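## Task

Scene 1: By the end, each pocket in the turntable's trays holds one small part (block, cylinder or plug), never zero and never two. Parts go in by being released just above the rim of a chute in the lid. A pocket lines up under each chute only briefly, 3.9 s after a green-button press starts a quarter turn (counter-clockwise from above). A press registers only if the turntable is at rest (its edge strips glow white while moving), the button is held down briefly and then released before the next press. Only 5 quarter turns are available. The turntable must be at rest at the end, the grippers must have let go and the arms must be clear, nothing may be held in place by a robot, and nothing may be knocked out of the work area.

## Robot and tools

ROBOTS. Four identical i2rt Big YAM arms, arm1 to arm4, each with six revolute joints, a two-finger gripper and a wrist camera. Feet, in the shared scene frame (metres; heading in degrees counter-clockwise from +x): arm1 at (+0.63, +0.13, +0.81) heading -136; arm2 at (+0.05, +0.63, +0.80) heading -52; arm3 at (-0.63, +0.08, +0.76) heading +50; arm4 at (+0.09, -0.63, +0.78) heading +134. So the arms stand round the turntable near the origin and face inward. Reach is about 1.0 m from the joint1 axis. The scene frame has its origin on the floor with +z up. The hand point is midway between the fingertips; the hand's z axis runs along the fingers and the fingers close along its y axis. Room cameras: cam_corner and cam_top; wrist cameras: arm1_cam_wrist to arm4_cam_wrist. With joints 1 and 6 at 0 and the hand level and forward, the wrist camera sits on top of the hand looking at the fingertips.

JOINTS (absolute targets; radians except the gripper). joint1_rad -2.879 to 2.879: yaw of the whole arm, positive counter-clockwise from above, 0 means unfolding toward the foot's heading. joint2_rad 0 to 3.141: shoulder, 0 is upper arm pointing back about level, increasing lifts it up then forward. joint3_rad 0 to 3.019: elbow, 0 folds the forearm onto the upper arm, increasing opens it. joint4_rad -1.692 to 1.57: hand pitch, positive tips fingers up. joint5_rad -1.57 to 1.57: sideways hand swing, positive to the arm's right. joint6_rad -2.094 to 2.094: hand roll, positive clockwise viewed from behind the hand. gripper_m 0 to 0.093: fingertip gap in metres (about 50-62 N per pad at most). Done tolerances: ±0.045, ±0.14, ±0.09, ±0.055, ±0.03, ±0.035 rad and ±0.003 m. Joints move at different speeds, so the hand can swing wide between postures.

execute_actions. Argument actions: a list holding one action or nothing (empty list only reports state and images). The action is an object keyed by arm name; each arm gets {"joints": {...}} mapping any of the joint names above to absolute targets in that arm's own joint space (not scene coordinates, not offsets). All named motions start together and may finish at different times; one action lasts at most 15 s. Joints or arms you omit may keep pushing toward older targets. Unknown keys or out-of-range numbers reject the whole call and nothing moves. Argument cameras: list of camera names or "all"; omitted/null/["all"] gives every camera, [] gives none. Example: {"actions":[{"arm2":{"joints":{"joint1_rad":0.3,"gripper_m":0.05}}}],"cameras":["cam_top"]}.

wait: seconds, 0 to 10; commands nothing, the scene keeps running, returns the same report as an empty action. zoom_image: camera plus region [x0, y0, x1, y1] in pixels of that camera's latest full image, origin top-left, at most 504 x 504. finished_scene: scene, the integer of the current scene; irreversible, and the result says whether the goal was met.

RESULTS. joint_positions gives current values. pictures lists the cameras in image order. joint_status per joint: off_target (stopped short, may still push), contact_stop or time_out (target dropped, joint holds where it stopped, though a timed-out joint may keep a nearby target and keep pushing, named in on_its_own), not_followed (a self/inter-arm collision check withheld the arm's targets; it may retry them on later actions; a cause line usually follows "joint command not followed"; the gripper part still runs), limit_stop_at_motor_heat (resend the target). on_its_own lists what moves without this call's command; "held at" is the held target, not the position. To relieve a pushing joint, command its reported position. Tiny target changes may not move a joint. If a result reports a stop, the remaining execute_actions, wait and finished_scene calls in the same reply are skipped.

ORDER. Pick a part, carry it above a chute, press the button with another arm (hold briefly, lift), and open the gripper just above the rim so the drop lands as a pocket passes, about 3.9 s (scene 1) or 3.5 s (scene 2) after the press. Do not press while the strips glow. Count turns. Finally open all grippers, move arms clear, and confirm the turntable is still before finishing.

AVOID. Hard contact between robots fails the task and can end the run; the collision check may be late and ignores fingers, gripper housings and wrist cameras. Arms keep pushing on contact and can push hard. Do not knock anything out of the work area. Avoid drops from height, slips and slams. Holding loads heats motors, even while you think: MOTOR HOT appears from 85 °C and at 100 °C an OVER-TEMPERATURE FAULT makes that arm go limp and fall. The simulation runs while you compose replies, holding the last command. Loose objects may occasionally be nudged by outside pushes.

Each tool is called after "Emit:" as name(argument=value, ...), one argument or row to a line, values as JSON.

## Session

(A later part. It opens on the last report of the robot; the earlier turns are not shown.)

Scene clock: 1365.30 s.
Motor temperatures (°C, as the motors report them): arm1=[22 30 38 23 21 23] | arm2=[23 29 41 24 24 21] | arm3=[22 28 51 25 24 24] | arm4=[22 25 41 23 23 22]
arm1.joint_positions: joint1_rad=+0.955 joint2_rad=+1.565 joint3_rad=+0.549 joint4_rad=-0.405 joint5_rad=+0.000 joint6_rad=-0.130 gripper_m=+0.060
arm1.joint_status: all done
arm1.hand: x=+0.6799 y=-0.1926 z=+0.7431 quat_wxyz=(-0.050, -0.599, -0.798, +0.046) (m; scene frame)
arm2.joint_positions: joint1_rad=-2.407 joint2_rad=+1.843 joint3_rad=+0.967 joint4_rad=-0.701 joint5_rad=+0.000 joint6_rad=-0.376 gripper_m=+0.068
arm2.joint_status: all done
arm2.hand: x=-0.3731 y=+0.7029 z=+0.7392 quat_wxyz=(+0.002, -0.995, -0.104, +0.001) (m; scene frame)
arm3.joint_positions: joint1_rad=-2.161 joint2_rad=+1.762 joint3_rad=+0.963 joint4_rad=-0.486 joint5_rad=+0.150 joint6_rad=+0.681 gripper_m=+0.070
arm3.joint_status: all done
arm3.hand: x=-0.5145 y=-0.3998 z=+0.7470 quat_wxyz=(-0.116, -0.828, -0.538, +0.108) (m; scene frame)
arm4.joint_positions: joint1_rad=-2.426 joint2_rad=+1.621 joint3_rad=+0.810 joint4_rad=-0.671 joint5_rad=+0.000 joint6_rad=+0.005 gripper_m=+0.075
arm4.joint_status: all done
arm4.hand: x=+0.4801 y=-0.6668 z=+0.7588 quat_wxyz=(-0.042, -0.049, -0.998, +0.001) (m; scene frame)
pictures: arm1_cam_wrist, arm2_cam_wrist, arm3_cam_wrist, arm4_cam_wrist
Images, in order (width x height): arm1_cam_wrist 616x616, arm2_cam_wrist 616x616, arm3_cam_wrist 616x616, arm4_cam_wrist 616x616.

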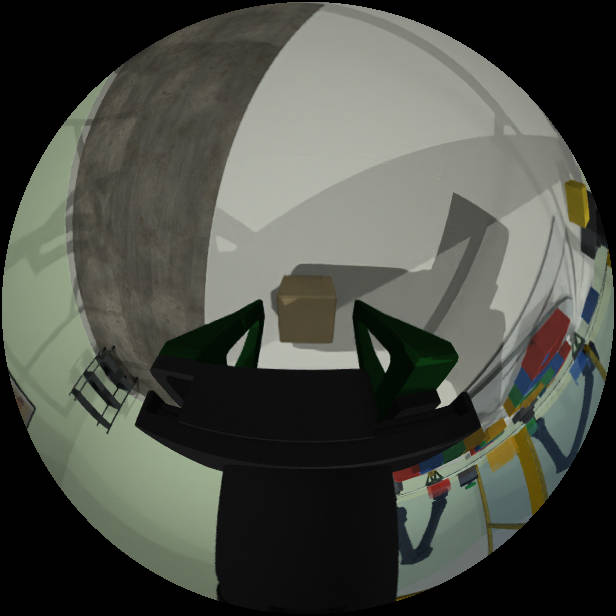

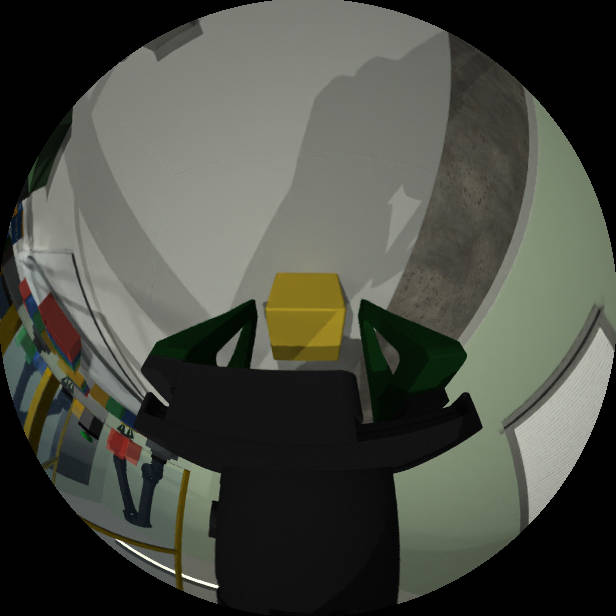

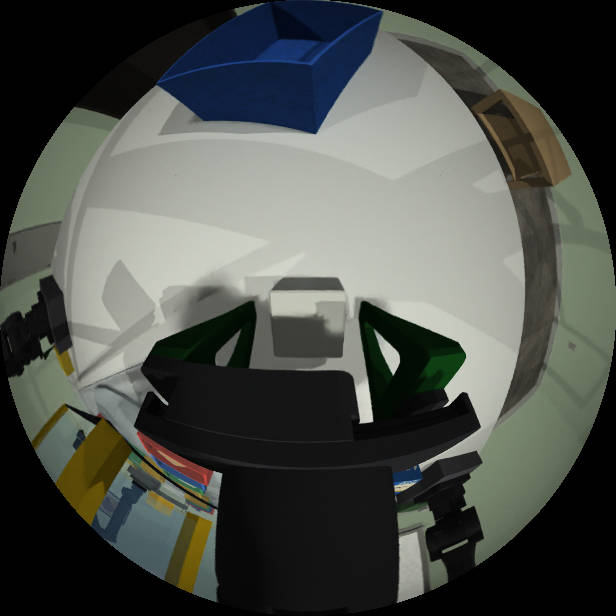

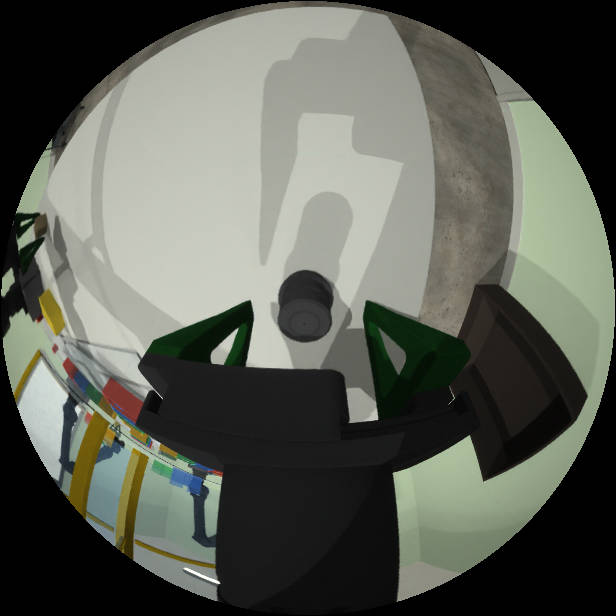

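Emit:
execute_actions(
  actions=[
    {"arm1":{"joints":{"gripper_m":0.022}},"arm2":{"joints":{"gripper_m":0.03}},"arm3":{"joints":{"gripper_m":0.03}},"arm4":{"joints":{"joint2_rad":1.650,"gripper_m":0.05}}},
  ],
  cameras=["arm4_cam_wrist"],
)

Scene clock: 1371.17 s.
Motor temperatures (°C, as the motors report them): arm1=[22 30 37 23 21 23] | arm2=[23 29 40 24 24 21] | arm3=[22 28 50 25 24 24] | arm4=[22 26 40 23 23 22]
arm1.joint_positions: joint1_rad=+0.955 joint2_rad=+1.565 joint3_rad=+0.549 joint4_rad=-0.405 joint5_rad=+0.000 joint6_rad=-0.130 gripper_m=+0.031
arm1.joint_status: gripper_m off_target (ended at +0.031, target +0.022)
arm1.hand: x=+0.6799 y=-0.1926 z=+0.7431 quat_wxyz=(-0.050, -0.598, -0.798, +0.046) (m; scene frame)
arm2.joint_positions: joint1_rad=-2.407 joint2_rad=+1.843 joint3_rad=+0.967 joint4_rad=-0.701 joint5_rad=+0.000 joint6_rad=-0.376 gripper_m=+0.039
arm2.joint_status: gripper_m off_target (ended at +0.039, target +0.030)
arm2.hand: x=-0.3731 y=+0.7029 z=+0.7392 quat_wxyz=(+0.002, -0.995, -0.104, +0.001) (m; scene frame)
arm3.joint_positions: joint1_rad=-2.161 joint2_rad=+1.762 joint3_rad=+0.963 joint4_rad=-0.486 joint5_rad=+0.151 joint6_rad=+0.682 gripper_m=+0.040
arm3.joint_status: gripper_m off_target (ended at +0.040, target +0.030)
arm3.hand: x=-0.5147 y=-0.3999 z=+0.7470 quat_wxyz=(-0.116, -0.828, -0.538, +0.109) (m; scene frame)
arm4.joint_positions: joint1_rad=-2.426 joint2_rad=+1.640 joint3_rad=+0.810 joint4_rad=-0.671 joint5_rad=+0.000 joint6_rad=+0.005 gripper_m=+0.050
arm4.joint_status: all done
arm4.hand: x=+0.4772 y=-0.6665 z=+0.7517 quat_wxyz=(-0.033, -0.049, -0.998, +0.000) (m; scene frame)
pictures: arm4_cam_wrist
Images, in order (width x height): arm4_cam_wrist 616x616.

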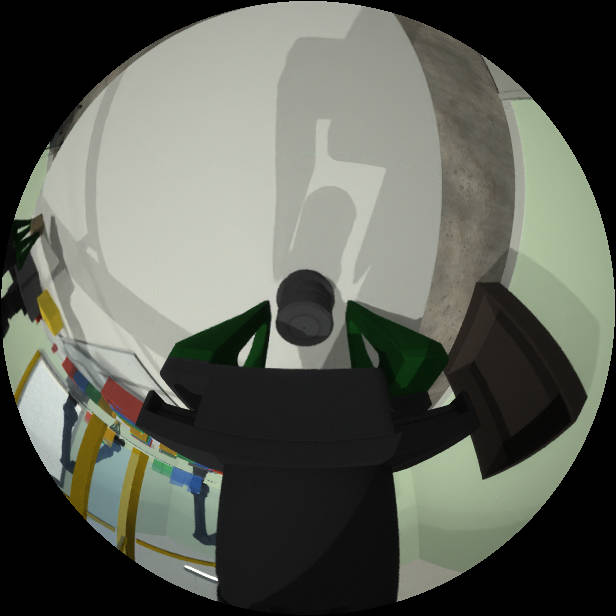

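Emit:
execute_actions(
  actions=[],
)

Scene clock: 1391.97 s.
Motor temperatures (°C, as the motors report them): arm1=[22 30 36 23 21 23] | arm2=[23 30 40 24 24 21] | arm3=[22 29 50 25 24 24] | arm4=[22 26 39 23 23 22]
arm1.joint_positions: joint1_rad=+0.955 joint2_rad=+1.565 joint3_rad=+0.549 joint4_rad=-0.405 joint5_rad=+0.000 joint6_rad=-0.130 gripper_m=+0.031
arm1.joint_status: gripper_m off_target (ended at +0.031, target +0.022)
arm1.hand: x=+0.6799 y=-0.1926 z=+0.7431 quat_wxyz=(-0.050, -0.598, -0.798, +0.046) (m; scene frame)
arm2.joint_positions: joint1_rad=-2.407 joint2_rad=+1.843 joint3_rad=+0.967 joint4_rad=-0.701 joint5_rad=+0.000 joint6_rad=-0.376 gripper_m=+0.039
arm2.joint_status: gripper_m off_target (ended at +0.039, target +0.030)
arm2.hand: x=-0.3731 y=+0.7029 z=+0.7392 quat_wxyz=(+0.002, -0.995, -0.104, +0.001) (m; scene frame)
arm3.joint_positions: joint1_rad=-2.161 joint2_rad=+1.762 joint3_rad=+0.963 joint4_rad=-0.486 joint5_rad=+0.151 joint6_rad=+0.682 gripper_m=+0.040
arm3.joint_status: gripper_m off_target (ended at +0.040, target +0.030)
arm3.hand: x=-0.5147 y=-0.3999 z=+0.7470 quat_wxyz=(-0.116, -0.828, -0.538, +0.109) (m; scene frame)
arm4.joint_positions: joint1_rad=-2.426 joint2_rad=+1.640 joint3_rad=+0.810 joint4_rad=-0.671 joint5_rad=+0.000 joint6_rad=+0.005 gripper_m=+0.050
arm4.joint_status: all done
arm4.hand: x=+0.4772 y=-0.6665 z=+0.7517 quat_wxyz=(-0.033, -0.049, -0.998, +0.000) (m; scene frame)
pictures: arm1_cam_wrist, arm2_cam_wrist, arm3_cam_wrist, arm4_cam_wrist, cam_corner, cam_top
Images, in order (width x height): arm1_cam_wrist 616x616, arm2_cam_wrist 616x616, arm3_cam_wrist 616x616, arm4_cam_wrist 616x616, cam_corner 672x504, cam_top 672x504.

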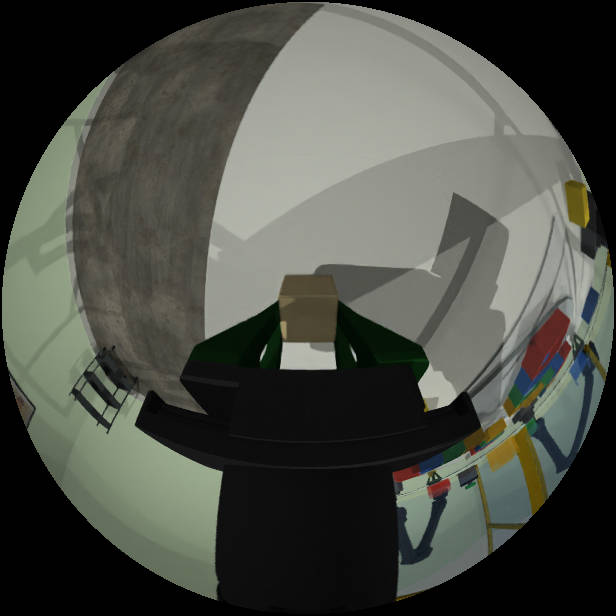

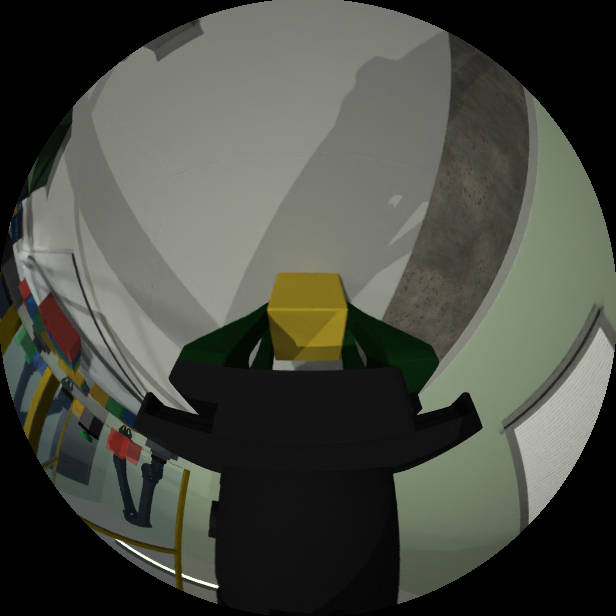

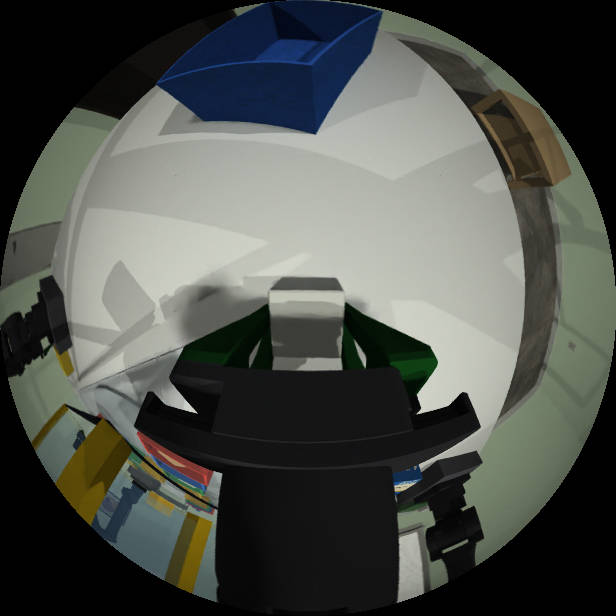

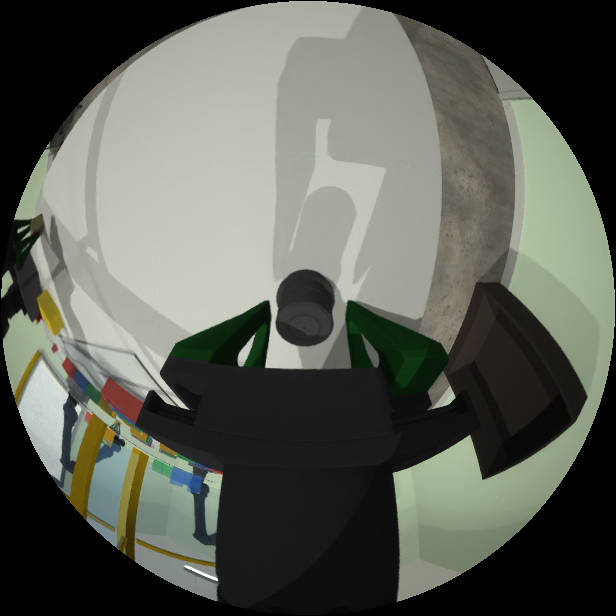

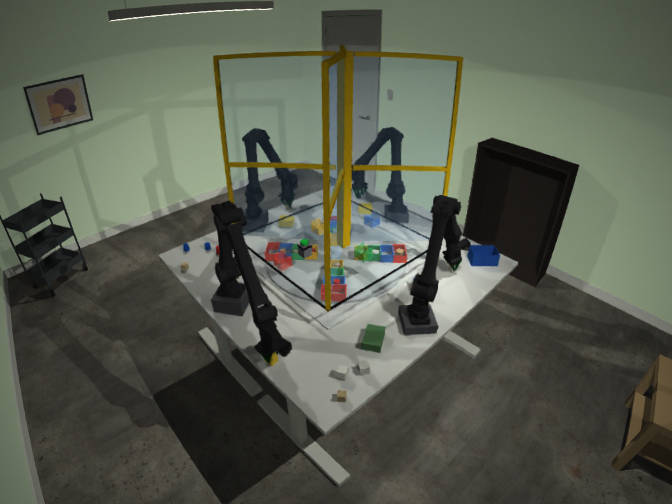

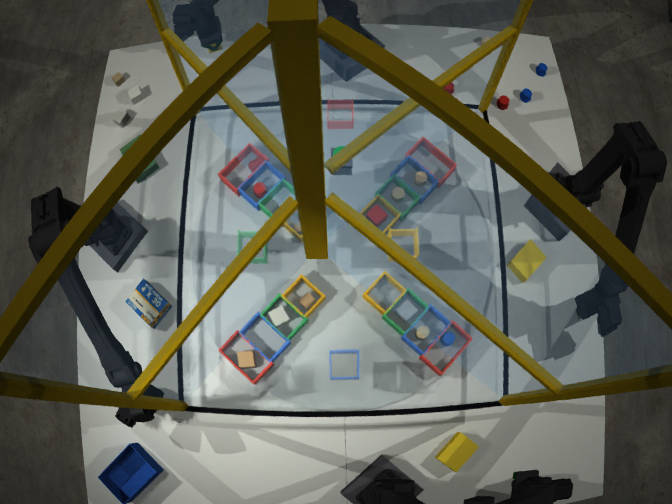

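Emit:
execute_actions(
  actions=[
    {"arm4":{"joints":{"gripper_m":0.02}}},
  ],
  cameras=["arm4_cam_wrist"],
)

Scene clock: 1407.03 s.
Motor temperatures (°C, as the motors report them): arm1=[22 30 36 23 21 23] | arm2=[23 30 39 24 24 21] | arm3=[22 29 49 25 24 24] | arm4=[22 26 39 23 23 22]
arm1.joint_positions: joint1_rad=+0.955 joint2_rad=+1.565 joint3_rad=+0.549 joint4_rad=-0.405 joint5_rad=+0.000 joint6_rad=-0.130 gripper_m=+0.031
arm1.joint_status: not commanded
arm1.hand: x=+0.6799 y=-0.1926 z=+0.7431 quat_wxyz=(-0.050, -0.598, -0.798, +0.046) (m; scene frame)
arm2.joint_positions: joint1_rad=-2.407 joint2_rad=+1.843 joint3_rad=+0.967 joint4_rad=-0.701 joint5_rad=+0.000 joint6_rad=-0.376 gripper_m=+0.039
arm2.joint_status: not commanded
arm2.hand: x=-0.3731 y=+0.7029 z=+0.7392 quat_wxyz=(+0.002, -0.995, -0.104, +0.001) (m; scene frame)
arm3.joint_positions: joint1_rad=-2.161 joint2_rad=+1.762 joint3_rad=+0.963 joint4_rad=-0.486 joint5_rad=+0.151 joint6_rad=+0.682 gripper_m=+0.040
arm3.joint_status: not commanded
arm3.hand: x=-0.5147 y=-0.3999 z=+0.7470 quat_wxyz=(-0.116, -0.828, -0.538, +0.109) (m; scene frame)
arm4.joint_positions: joint1_rad=-2.426 joint2_rad=+1.640 joint3_rad=+0.810 joint4_rad=-0.671 joint5_rad=+0.000 joint6_rad=+0.005 gripper_m=+0.028
arm4.joint_status: gripper_m off_target (ended at +0.028, target +0.020)
arm4.hand: x=+0.4772 y=-0.6665 z=+0.7517 quat_wxyz=(-0.033, -0.049, -0.998, +0.000) (m; scene frame)
pictures: arm4_cam_wrist
Images, in order (width x height): arm4_cam_wrist 616x616.

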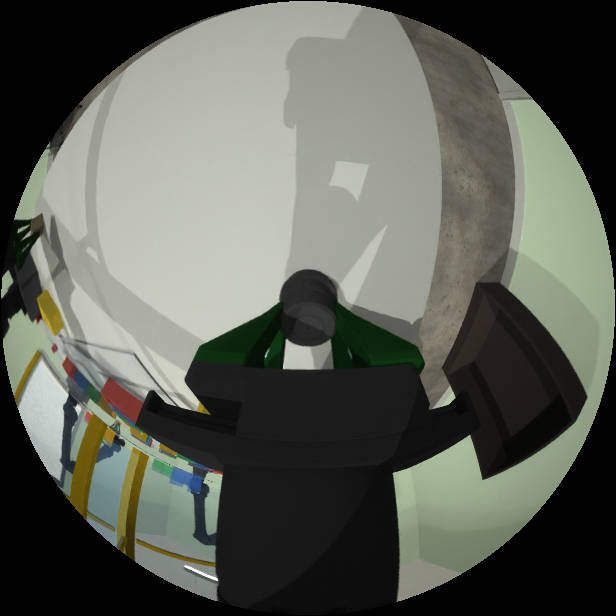

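Emit:
execute_actions(
  actions=[
    {"arm1":{"joints":{"joint2_rad":1.13,"joint3_rad":1.25,"joint4_rad":-1.007}},"arm2":{"joints":{"joint2_rad":1.10,"joint3_rad":1.178,"joint4_rad":-1.246}},"arm3":{"joints":{"joint2_rad":0.90,"joint4_rad":-0.825}},"arm4":{"joints":{"joint2_rad":0.92,"joint3_rad":0.995,"joint4_rad":-1.60}}},
  ],
  cameras=["cam_top"],
)

Scene clock: 1413.00 s.
Motor temperatures (°C, as the motors report them): arm1=[22 30 37 23 21 23] | arm2=[23 30 40 24 24 21] | arm3=[22 29 50 25 24 24] | arm4=[22 26 39 23 23 22]
arm1.joint_positions: joint1_rad=+0.955 joint2_rad=+1.123 joint3_rad=+1.219 joint4_rad=-0.999 joint5_rad=+0.000 joint6_rad=-0.130 gripper_m=+0.031
arm1.joint_status: all done
arm1.hand: x=+0.6985 y=-0.3233 z=+1.1439 quat_wxyz=(-0.231, -0.569, -0.758, +0.222) (m; scene frame)
arm2.joint_positions: joint1_rad=-2.407 joint2_rad=+1.099 joint3_rad=+1.144 joint4_rad=-1.234 joint5_rad=+0.000 joint6_rad=-0.376 gripper_m=+0.039
arm2.joint_status: all done
arm2.hand: x=-0.3220 y=+0.6932 z=+1.0887 quat_wxyz=(+0.053, -0.976, -0.102, +0.187) (m; scene frame)
arm3.joint_positions: joint1_rad=-2.161 joint2_rad=+0.893 joint3_rad=+0.963 joint4_rad=-0.817 joint5_rad=+0.151 joint6_rad=+0.682 gripper_m=+0.040
arm3.joint_status: all done
arm3.hand: x=-0.5463 y=-0.3059 z=+1.0941 quat_wxyz=(-0.363, -0.778, -0.480, +0.180) (m; scene frame)
arm4.joint_positions: joint1_rad=-2.426 joint2_rad=+0.920 joint3_rad=+0.968 joint4_rad=-1.592 joint5_rad=+0.000 joint6_rad=+0.005 gripper_m=+0.028
arm4.joint_status: all done
arm4.hand: x=+0.3227 y=-0.6530 z=+1.0215 quat_wxyz=(-0.011, -0.049, -0.999, -0.001) (m; scene frame)
pictures: cam_top
Images, in order (width x height): cam_top 672x504.

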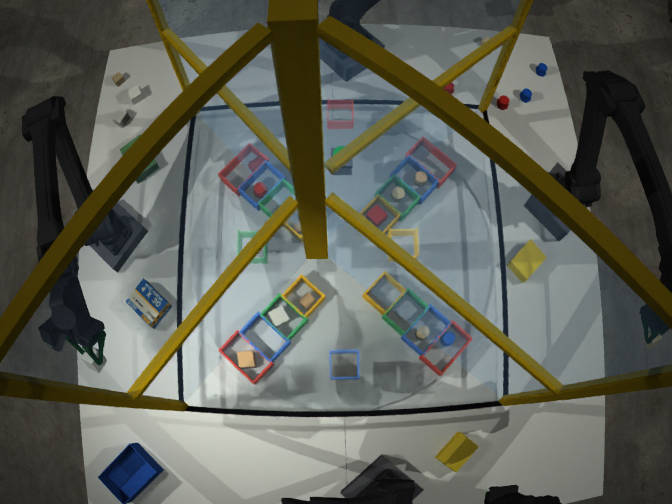

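Emit:
execute_actions(
  actions=[
    {"arm1":{"joints":{"joint1_rad":-0.516,"joint3_rad":1.270,"joint6_rad":0.30}},"arm2":{"joints":{"joint1_rad":-0.763,"joint3_rad":1.196,"joint6_rad":0.16}},"arm3":{"joints":{"joint1_rad":-1.064,"joint5_rad":-0.008,"joint6_rad":-0.19}},"arm4":{"joints":{"joint1_rad":-0.512,"joint3_rad":1.014,"joint6_rad":0.26}}},
  ],
  cameras=["cam_top"],
)

Scene clock: 1419.97 s.
Motor temperatures (°C, as the motors report them): arm1=[22 29 40 23 21 23] | arm2=[23 29 41 24 24 21] | arm3=[22 28 51 25 24 24] | arm4=[22 26 40 23 23 22]
arm1.joint_positions: joint1_rad=-0.511 joint2_rad=+1.126 joint3_rad=+1.222 joint4_rad=-0.999 joint5_rad=+0.000 joint6_rad=+0.291 gripper_m=+0.031
arm1.joint_status: all done
arm1.hand: x=+0.1916 y=+0.0070 z=+1.1489 quat_wxyz=(-0.081, -0.946, +0.012, +0.315) (m; scene frame)
arm2.joint_positions: joint1_rad=-0.763 joint2_rad=+1.099 joint3_rad=+1.144 joint4_rad=-1.234 joint5_rad=+0.000 joint6_rad=+0.146 gripper_m=+0.039
arm2.joint_status: all done
arm2.hand: x=+0.0194 y=+0.2471 z=+1.0838 quat_wxyz=(-0.133, -0.772, -0.607, +0.133) (m; scene frame)
arm3.joint_positions: joint1_rad=-1.070 joint2_rad=+0.897 joint3_rad=+0.963 joint4_rad=-0.817 joint5_rad=-0.006 joint6_rad=-0.179 gripper_m=+0.040
arm3.joint_status: all done
arm3.hand: x=-0.2413 y=+0.0066 z=+1.0946 quat_wxyz=(-0.397, -0.006, -0.915, +0.070) (m; scene frame)
arm4.joint_positions: joint1_rad=-0.515 joint2_rad=+0.920 joint3_rad=+0.968 joint4_rad=-1.592 joint5_rad=+0.000 joint6_rad=+0.253 gripper_m=+0.028
arm4.joint_status: all done
arm4.hand: x=+0.0322 y=-0.4035 z=+1.0234 quat_wxyz=(-0.006, +0.705, -0.709, -0.014) (m; scene frame)
pictures: cam_top
Images, in order (width x height): cam_top 672x504.

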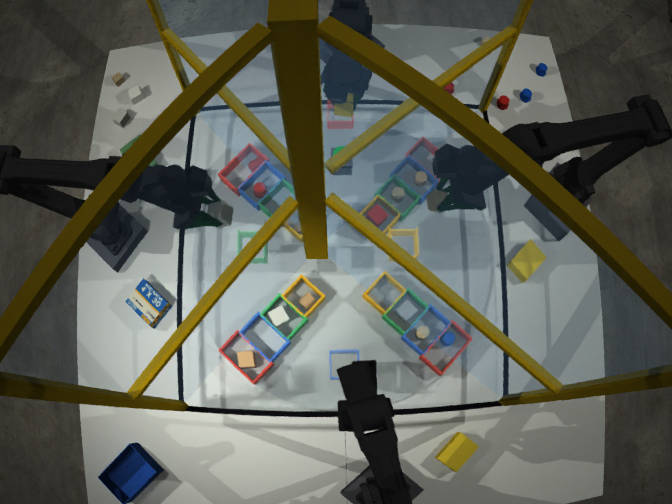

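Emit:
execute_actions(
  actions=[
    {"arm1":{"joints":{"joint2_rad":1.603,"joint3_rad":1.255,"joint4_rad":-0.968}},"arm2":{"joints":{"joint2_rad":1.434,"joint3_rad":1.18,"joint4_rad":-1.20}},"arm3":{"joints":{"joint2_rad":1.295}},"arm4":{"joints":{"joint2_rad":1.262,"joint3_rad":1.0,"joint4_rad":-1.158}}},
  ],
  cameras=["arm1_cam_wrist","arm2_cam_wrist","arm3_cam_wrist","arm4_cam_wrist"],
)

Scene clock: 1439.77 s.
Motor temperatures (°C, as the motors report them): arm1=[22 29 45 23 21 23] | arm2=[23 29 44 24 24 21] | arm3=[22 27 53 25 24 24] | arm4=[22 25 43 23 23 22]
arm1.joint_positions: joint1_rad=-0.511 joint2_rad=+1.604 joint3_rad=+1.230 joint4_rad=-0.975 joint5_rad=+0.000 joint6_rad=+0.291 gripper_m=+0.031
arm1.joint_status: all done
arm1.hand: x=+0.1349 y=-0.0046 z=+0.9307 quat_wxyz=(-0.022, -0.994, +0.015, +0.106) (m; scene frame)
arm2.joint_positions: joint1_rad=-0.763 joint2_rad=+1.453 joint3_rad=+1.144 joint4_rad=-1.215 joint5_rad=+0.000 joint6_rad=+0.146 gripper_m=+0.039
arm2.joint_status: all done
arm2.hand: x=+0.0147 y=+0.2111 z=+0.9488 quat_wxyz=(-0.013, -0.787, -0.617, +0.018) (m; scene frame)
arm3.joint_positions: joint1_rad=-1.070 joint2_rad=+1.304 joint3_rad=+0.963 joint4_rad=-0.819 joint5_rad=-0.006 joint6_rad=-0.179 gripper_m=+0.040
arm3.joint_status: all done
arm3.hand: x=-0.1943 y=-0.0020 z=+0.9298 quat_wxyz=(-0.206, -0.006, -0.978, +0.034) (m; scene frame)
arm4.joint_positions: joint1_rad=-0.515 joint2_rad=+1.280 joint3_rad=+0.968 joint4_rad=-1.169 joint5_rad=+0.000 joint6_rad=+0.253 gripper_m=+0.028
arm4.joint_status: all done
arm4.hand: x=+0.0001 y=-0.2776 z=+0.9292 quat_wxyz=(-0.023, +0.704, -0.708, -0.042) (m; scene frame)
pictures: arm1_cam_wrist, arm2_cam_wrist, arm3_cam_wrist, arm4_cam_wrist
Images, in order (width x height): arm1_cam_wrist 616x616, arm2_cam_wrist 616x616, arm3_cam_wrist 616x616, arm4_cam_wrist 616x616.

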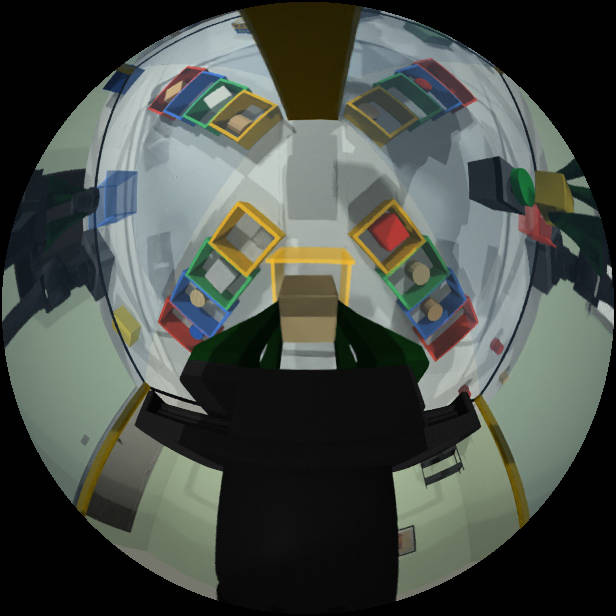

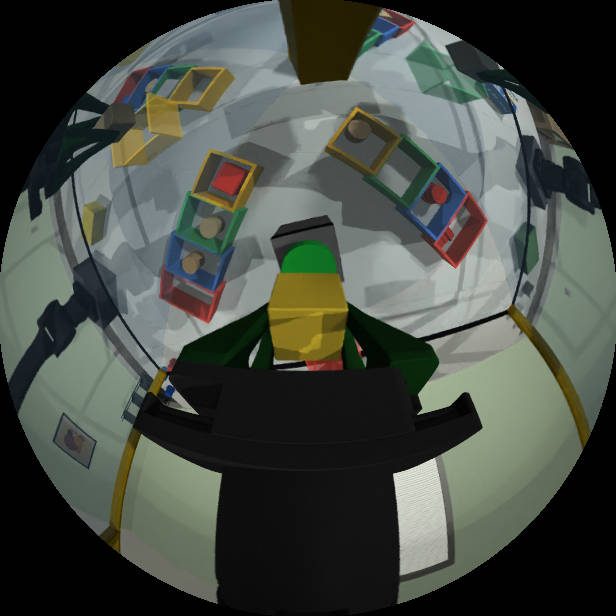

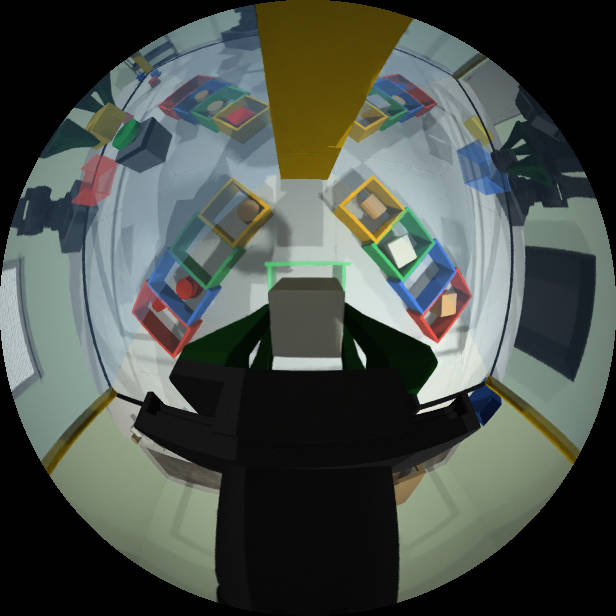

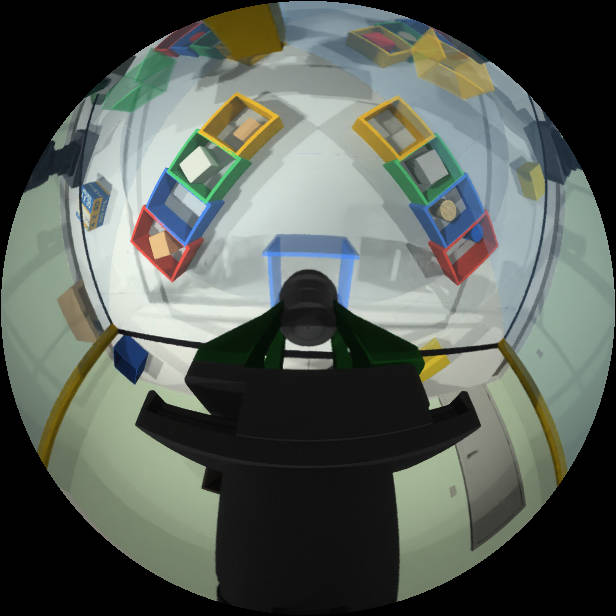

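Emit:
zoom_image(
  camera="arm1_cam_wrist",
  region=[245, 225, 371, 351],
)

Emit:
zoom_image(
  camera="arm3_cam_wrist",
  region=[245, 235, 371, 361],
)

Emit:
zoom_image(
  camera="arm4_cam_wrist",
  region=[245, 225, 371, 351],
)

Emit:
zoom_image(
  camera="arm1_cam_wrist",
  region=[460, 130, 616, 286],
)

Region (245, 225, 371, 351) of arm1_cam_wrist's 616x616 image, scaled by 4.000, with more detail than that image has.

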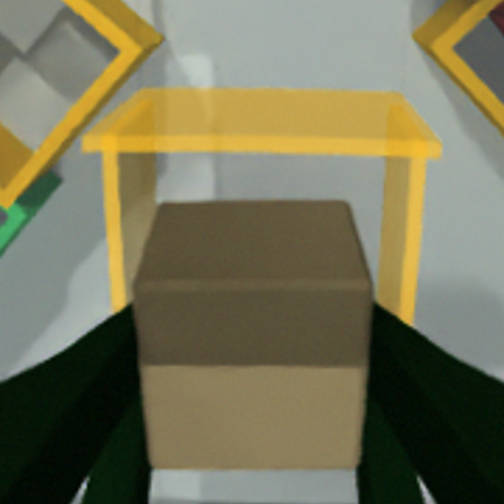

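Region (245, 235, 371, 361) of arm3_cam_wrist's 616x616 image, scaled by 4.000, with more detail than that image has.

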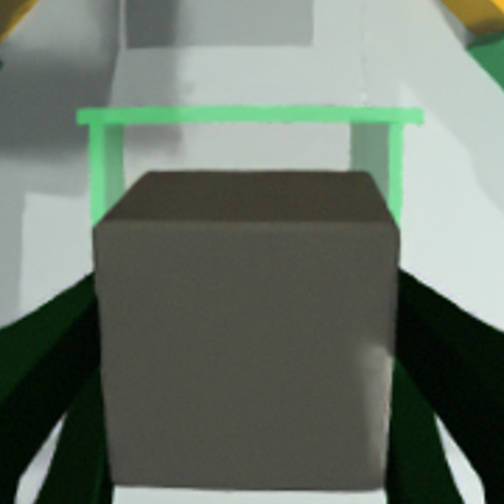

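Region (245, 225, 371, 351) of arm4_cam_wrist's 616x616 image, scaled by 4.000, with more detail than that image has.

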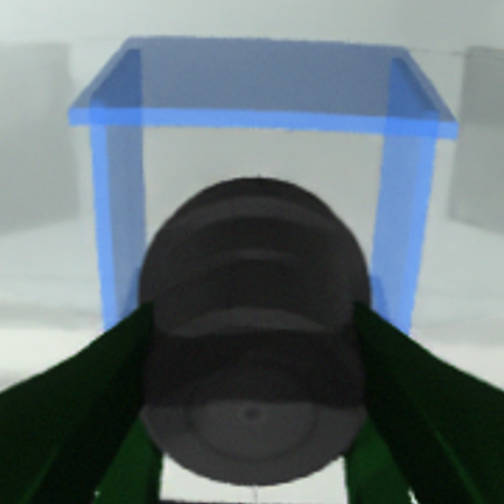

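Region (460, 130, 616, 286) of arm1_cam_wrist's 616x616 image, scaled by 3.231, with more detail than that image has.

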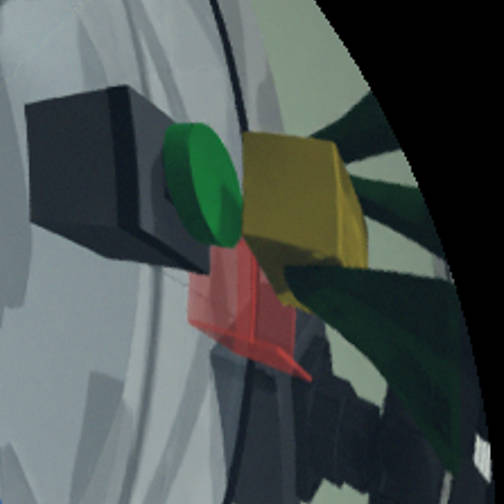

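Emit:
execute_actions(
  actions=[
    {"arm2":{"joints":{"joint2_rad":1.537,"joint3_rad":1.148}}},
  ],
  cameras=[],
)

Emit:
execute_actions(
  actions=[
    {"arm2":{"joints":{"joint2_rad":1.160,"joint4_rad":-1.164,"joint6_rad":-0.156}},"arm1":{"joints":{"joint4_rad":-1.016}},"arm3":{"joints":{"joint5_rad":-0.02}}},
  ],
  cameras=[],
)

Emit:
execute_actions(
  actions=[
    {"arm2":{"joints":{"joint1_rad":-0.814,"joint3_rad":0.802}}},
  ],
  cameras=[],
)

Emit:
wait(
  seconds=0.63,
)

Emit:
execute_actions(
  actions=[
    {"arm1":{"joints":{"gripper_m":0.06}},"arm2":{"joints":{"gripper_m":0.06}},"arm3":{"joints":{"gripper_m":0.06}},"arm4":{"joints":{"gripper_m":0.06}}},
  ],
  cameras=["cam_top"],
)

Scene clock: 1463.20 s.
Motor temperatures (°C, as the motors report them): arm1=[22 30 43 23 21 23] | arm2=[23 29 43 24 24 21] | arm3=[22 28 53 25 24 24] | arm4=[22 26 43 23 23 22]
arm1.joint_positions: joint1_rad=-0.511 joint2_rad=+1.604 joint3_rad=+1.230 joint4_rad=-0.975 joint5_rad=+0.000 joint6_rad=+0.291 gripper_m=+0.031
arm1.joint_status: not commanded
arm1.hand: x=+0.1349 y=-0.0046 z=+0.9307 quat_wxyz=(-0.022, -0.994, +0.015, +0.106) (m; scene frame)
arm2.joint_positions: joint1_rad=-0.763 joint2_rad=+1.503 joint3_rad=+1.149 joint4_rad=-1.211 joint5_rad=-0.003 joint6_rad=+0.146 gripper_m=+0.039
arm2.joint_status: all done
arm2.hand: x=+0.0147 y=+0.2078 z=+0.9306 quat_wxyz=(+0.001, -0.787, -0.617, +0.003) (m; scene frame)
arm3.joint_positions: joint1_rad=-1.070 joint2_rad=+1.304 joint3_rad=+0.963 joint4_rad=-0.819 joint5_rad=-0.006 joint6_rad=-0.179 gripper_m=+0.040
arm3.joint_status: not commanded
arm3.hand: x=-0.1943 y=-0.0020 z=+0.9298 quat_wxyz=(-0.206, -0.006, -0.978, +0.034) (m; scene frame)
arm4.joint_positions: joint1_rad=-0.515 joint2_rad=+1.280 joint3_rad=+0.968 joint4_rad=-1.169 joint5_rad=+0.000 joint6_rad=+0.253 gripper_m=+0.028
arm4.joint_status: not commanded
arm4.hand: x=+0.0001 y=-0.2776 z=+0.9292 quat_wxyz=(-0.023, +0.704, -0.708, -0.042) (m; scene frame)
pictures: none
No camera images: the call's "cameras" was empty. Leave "cameras" out to get every camera's image.

Scene clock: 1464.53 s.
Motor temperatures (°C, as the motors report them): arm1=[22 30 43 23 21 23] | arm2=[23 29 43 24 24 21] | arm3=[22 28 53 25 24 24] | arm4=[22 26 43 23 23 22]
arm1.joint_positions: joint1_rad=-0.511 joint2_rad=+1.604 joint3_rad=+1.230 joint4_rad=-1.007 joint5_rad=+0.000 joint6_rad=+0.291 gripper_m=+0.031
arm1.joint_status: all done
arm1.hand: x=+0.1424 y=-0.0026 z=+0.9292 quat_wxyz=(-0.017, -0.996, +0.015, +0.090) (m; scene frame)
arm2.joint_positions: joint1_rad=-0.763 joint2_rad=+1.150 joint3_rad=+1.138 joint4_rad=-1.180 joint5_rad=-0.003 joint6_rad=-0.141 gripper_m=+0.039
arm2.joint_status: all done
arm2.hand: x=+0.0179 y=+0.2288 z=+1.0669 quat_wxyz=(-0.113, -0.677, -0.712, +0.148) (m; scene frame)
arm3.joint_positions: joint1_rad=-1.070 joint2_rad=+1.304 joint3_rad=+0.963 joint4_rad=-0.819 joint5_rad=-0.015 joint6_rad=-0.179 gripper_m=+0.040
arm3.joint_status: all done
arm3.hand: x=-0.1940 y=-0.0005 z=+0.9298 quat_wxyz=(-0.207, -0.005, -0.978, +0.030) (m; scene frame)
arm4.joint_positions: joint1_rad=-0.515 joint2_rad=+1.280 joint3_rad=+0.968 joint4_rad=-1.169 joint5_rad=+0.000 joint6_rad=+0.253 gripper_m=+0.028
arm4.joint_status: not commanded
arm4.hand: x=+0.0001 y=-0.2776 z=+0.9292 quat_wxyz=(-0.023, +0.704, -0.708, -0.042) (m; scene frame)
pictures: none
No camera images: the call's "cameras" was empty. Leave "cameras" out to get every camera's image.

Scene clock: 1465.63 s.
Motor temperatures (°C, as the motors report them): arm1=[22 30 43 23 21 23] | arm2=[23 29 43 24 24 21] | arm3=[22 28 53 25 24 24] | arm4=[22 26 43 23 23 22]
arm1.joint_positions: joint1_rad=-0.511 joint2_rad=+1.604 joint3_rad=+1.230 joint4_rad=-1.007 joint5_rad=+0.000 joint6_rad=+0.291 gripper_m=+0.031
arm1.joint_status: not commanded
arm1.hand: x=+0.1424 y=-0.0026 z=+0.9292 quat_wxyz=(-0.017, -0.996, +0.015, +0.090) (m; scene frame)
arm2.joint_positions: joint1_rad=-0.813 joint2_rad=+1.156 joint3_rad=+0.794 joint4_rad=-1.176 joint5_rad=-0.002 joint6_rad=-0.142 gripper_m=+0.039
arm2.joint_status: all done
arm2.hand: x=+0.0119 y=+0.3360 z=+0.9201 quat_wxyz=(-0.006, -0.708, -0.707, +0.014) (m; scene frame)
arm3.joint_positions: joint1_rad=-1.070 joint2_rad=+1.304 joint3_rad=+0.963 joint4_rad=-0.819 joint5_rad=-0.015 joint6_rad=-0.179 gripper_m=+0.040
arm3.joint_status: not commanded
arm3.hand: x=-0.1940 y=-0.0005 z=+0.9298 quat_wxyz=(-0.207, -0.005, -0.978, +0.030) (m; scene frame)
arm4.joint_positions: joint1_rad=-0.515 joint2_rad=+1.280 joint3_rad=+0.968 joint4_rad=-1.169 joint5_rad=+0.000 joint6_rad=+0.253 gripper_m=+0.028
arm4.joint_status: not commanded
arm4.hand: x=+0.0001 y=-0.2776 z=+0.9292 quat_wxyz=(-0.023, +0.704, -0.708, -0.042) (m; scene frame)
pictures: none
No camera images: the call's "cameras" was empty. Leave "cameras" out to get every camera's image.

Scene clock: 1466.27 s.
Motor temperatures (°C, as the motors report them): arm1=[22 31 43 23 21 23] | arm2=[23 29 43 24 24 21] | arm3=[22 28 53 25 24 24] | arm4=[22 26 43 23 23 22]
arm1.joint_positions: joint1_rad=-0.511 joint2_rad=+1.604 joint3_rad=+1.230 joint4_rad=-1.007 joint5_rad=+0.000 joint6_rad=+0.291 gripper_m=+0.031
arm1.joint_status: not commanded
arm1.hand: x=+0.1424 y=-0.0026 z=+0.9292 quat_wxyz=(-0.017, -0.996, +0.015, +0.090) (m; scene frame)
arm2.joint_positions: joint1_rad=-0.813 joint2_rad=+1.156 joint3_rad=+0.794 joint4_rad=-1.176 joint5_rad=-0.002 joint6_rad=-0.142 gripper_m=+0.039
arm2.joint_status: all done
arm2.hand: x=+0.0119 y=+0.3360 z=+0.9201 quat_wxyz=(-0.006, -0.708, -0.707, +0.014) (m; scene frame)
arm3.joint_positions: joint1_rad=-1.070 joint2_rad=+1.304 joint3_rad=+0.963 joint4_rad=-0.819 joint5_rad=-0.015 joint6_rad=-0.179 gripper_m=+0.040
arm3.joint_status: not commanded
arm3.hand: x=-0.1940 y=-0.0005 z=+0.9298 quat_wxyz=(-0.207, -0.005, -0.978, +0.030) (m; scene frame)
arm4.joint_positions: joint1_rad=-0.515 joint2_rad=+1.280 joint3_rad=+0.968 joint4_rad=-1.169 joint5_rad=+0.000 joint6_rad=+0.253 gripper_m=+0.028
arm4.joint_status: not commanded
arm4.hand: x=+0.0001 y=-0.2776 z=+0.9292 quat_wxyz=(-0.023, +0.704, -0.708, -0.042) (m; scene frame)
wait: 0.63 s; at rest by 0.27 s
pictures: arm1_cam_wrist, arm2_cam_wrist, arm3_cam_wrist, arm4_cam_wrist, cam_corner, cam_top
Images, in order (width x height): arm1_cam_wrist 616x616, arm2_cam_wrist 616x616, arm3_cam_wrist 616x616, arm4_cam_wrist 616x616, cam_corner 672x504, cam_top 672x504.

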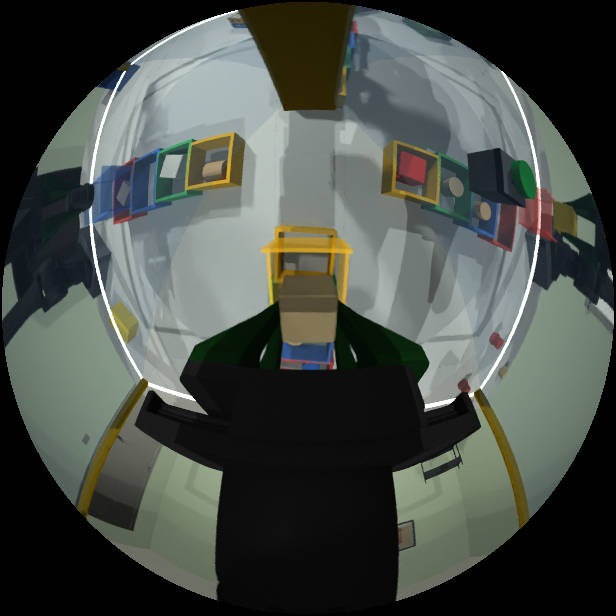

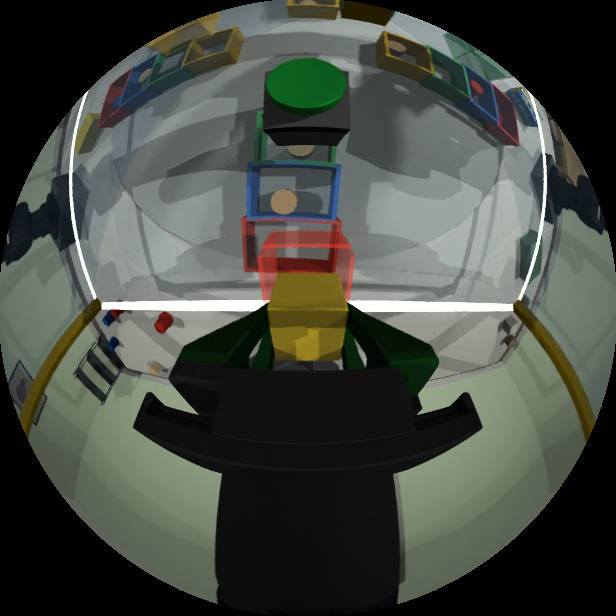

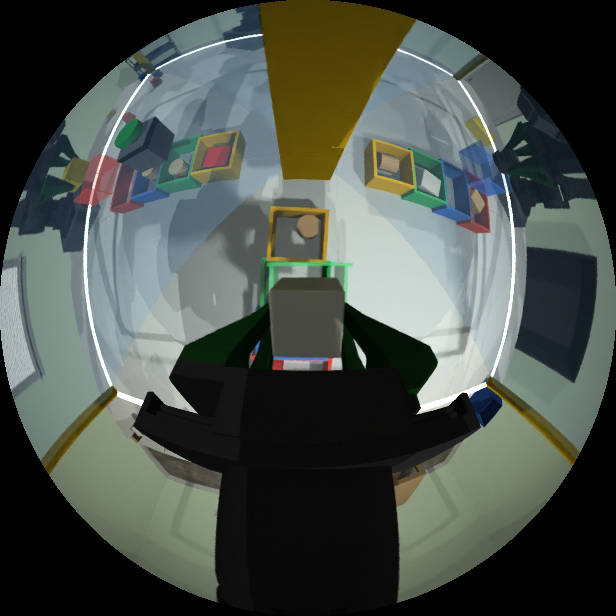

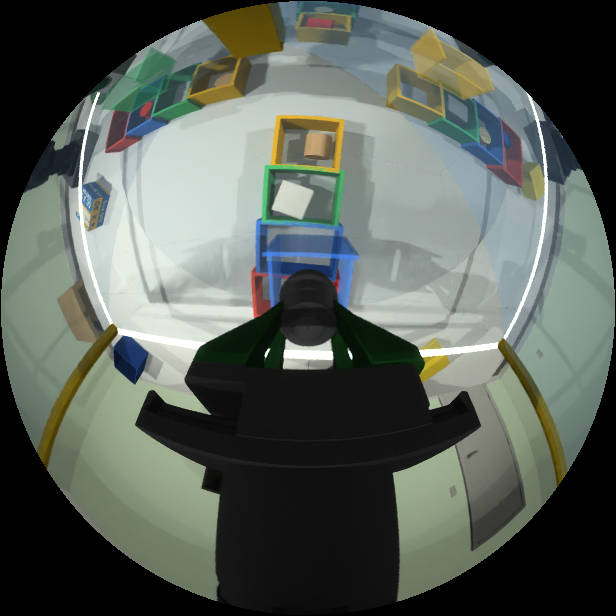

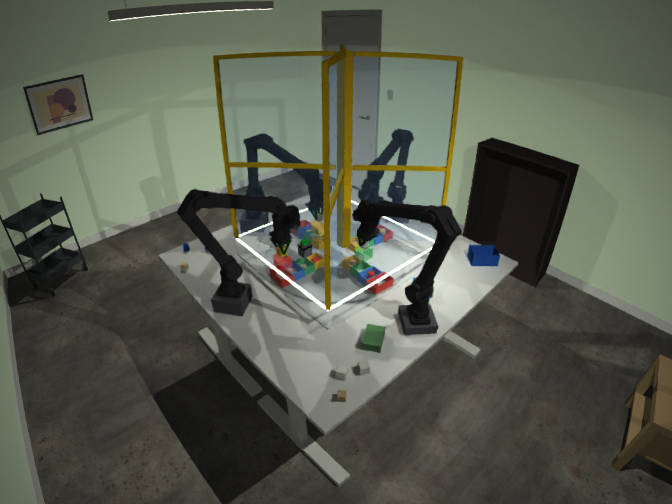

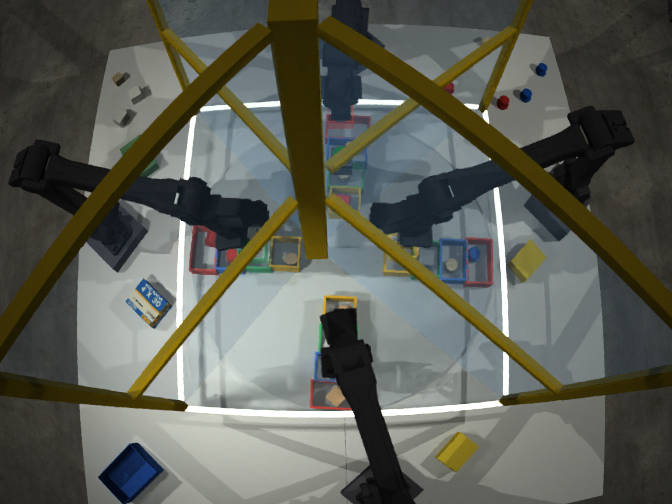

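Scene clock: 1466.83 s.
Motor temperatures (°C, as the motors report them): arm1=[22 31 43 23 21 23] | arm2=[23 29 43 24 24 21] | arm3=[22 28 53 25 24 24] | arm4=[22 26 43 23 23 22]
arm1.joint_positions: joint1_rad=-0.511 joint2_rad=+1.604 joint3_rad=+1.230 joint4_rad=-1.007 joint5_rad=+0.000 joint6_rad=+0.291 gripper_m=+0.060
arm1.joint_status: all done
arm1.hand: x=+0.1424 y=-0.0026 z=+0.9292 quat_wxyz=(-0.017, -0.996, +0.015, +0.090) (m; scene frame)
arm2.joint_positions: joint1_rad=-0.813 joint2_rad=+1.156 joint3_rad=+0.794 joint4_rad=-1.176 joint5_rad=-0.002 joint6_rad=-0.142 gripper_m=+0.060
arm2.joint_status: all done
arm2.hand: x=+0.0119 y=+0.3360 z=+0.9201 quat_wxyz=(-0.006, -0.708, -0.707, +0.014) (m; scene frame)
arm3.joint_positions: joint1_rad=-1.070 joint2_rad=+1.304 joint3_rad=+0.963 joint4_rad=-0.819 joint5_rad=-0.015 joint6_rad=-0.179 gripper_m=+0.060
arm3.joint_status: all done
arm3.hand: x=-0.1940 y=-0.0005 z=+0.9298 quat_wxyz=(-0.207, -0.005, -0.978, +0.030) (m; scene frame)
arm4.joint_positions: joint1_rad=-0.515 joint2_rad=+1.280 joint3_rad=+0.968 joint4_rad=-1.169 joint5_rad=+0.000 joint6_rad=+0.253 gripper_m=+0.060
arm4.joint_status: all done
arm4.hand: x=+0.0001 y=-0.2776 z=+0.9292 quat_wxyz=(-0.023, +0.704, -0.708, -0.042) (m; scene frame)
pictures: cam_top
Images, in order (width x height): cam_top 672x504.

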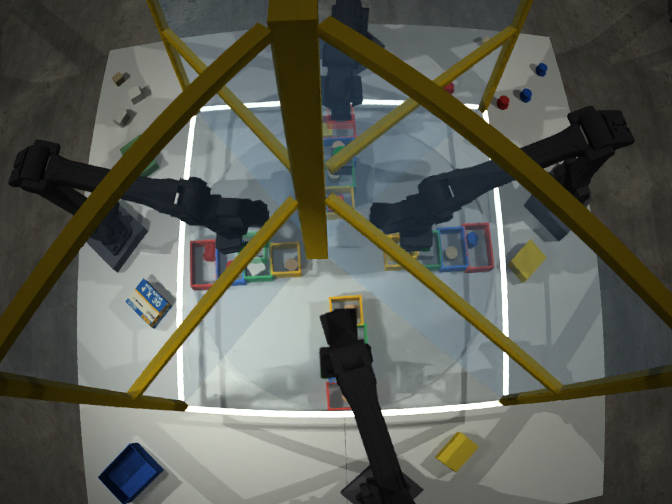

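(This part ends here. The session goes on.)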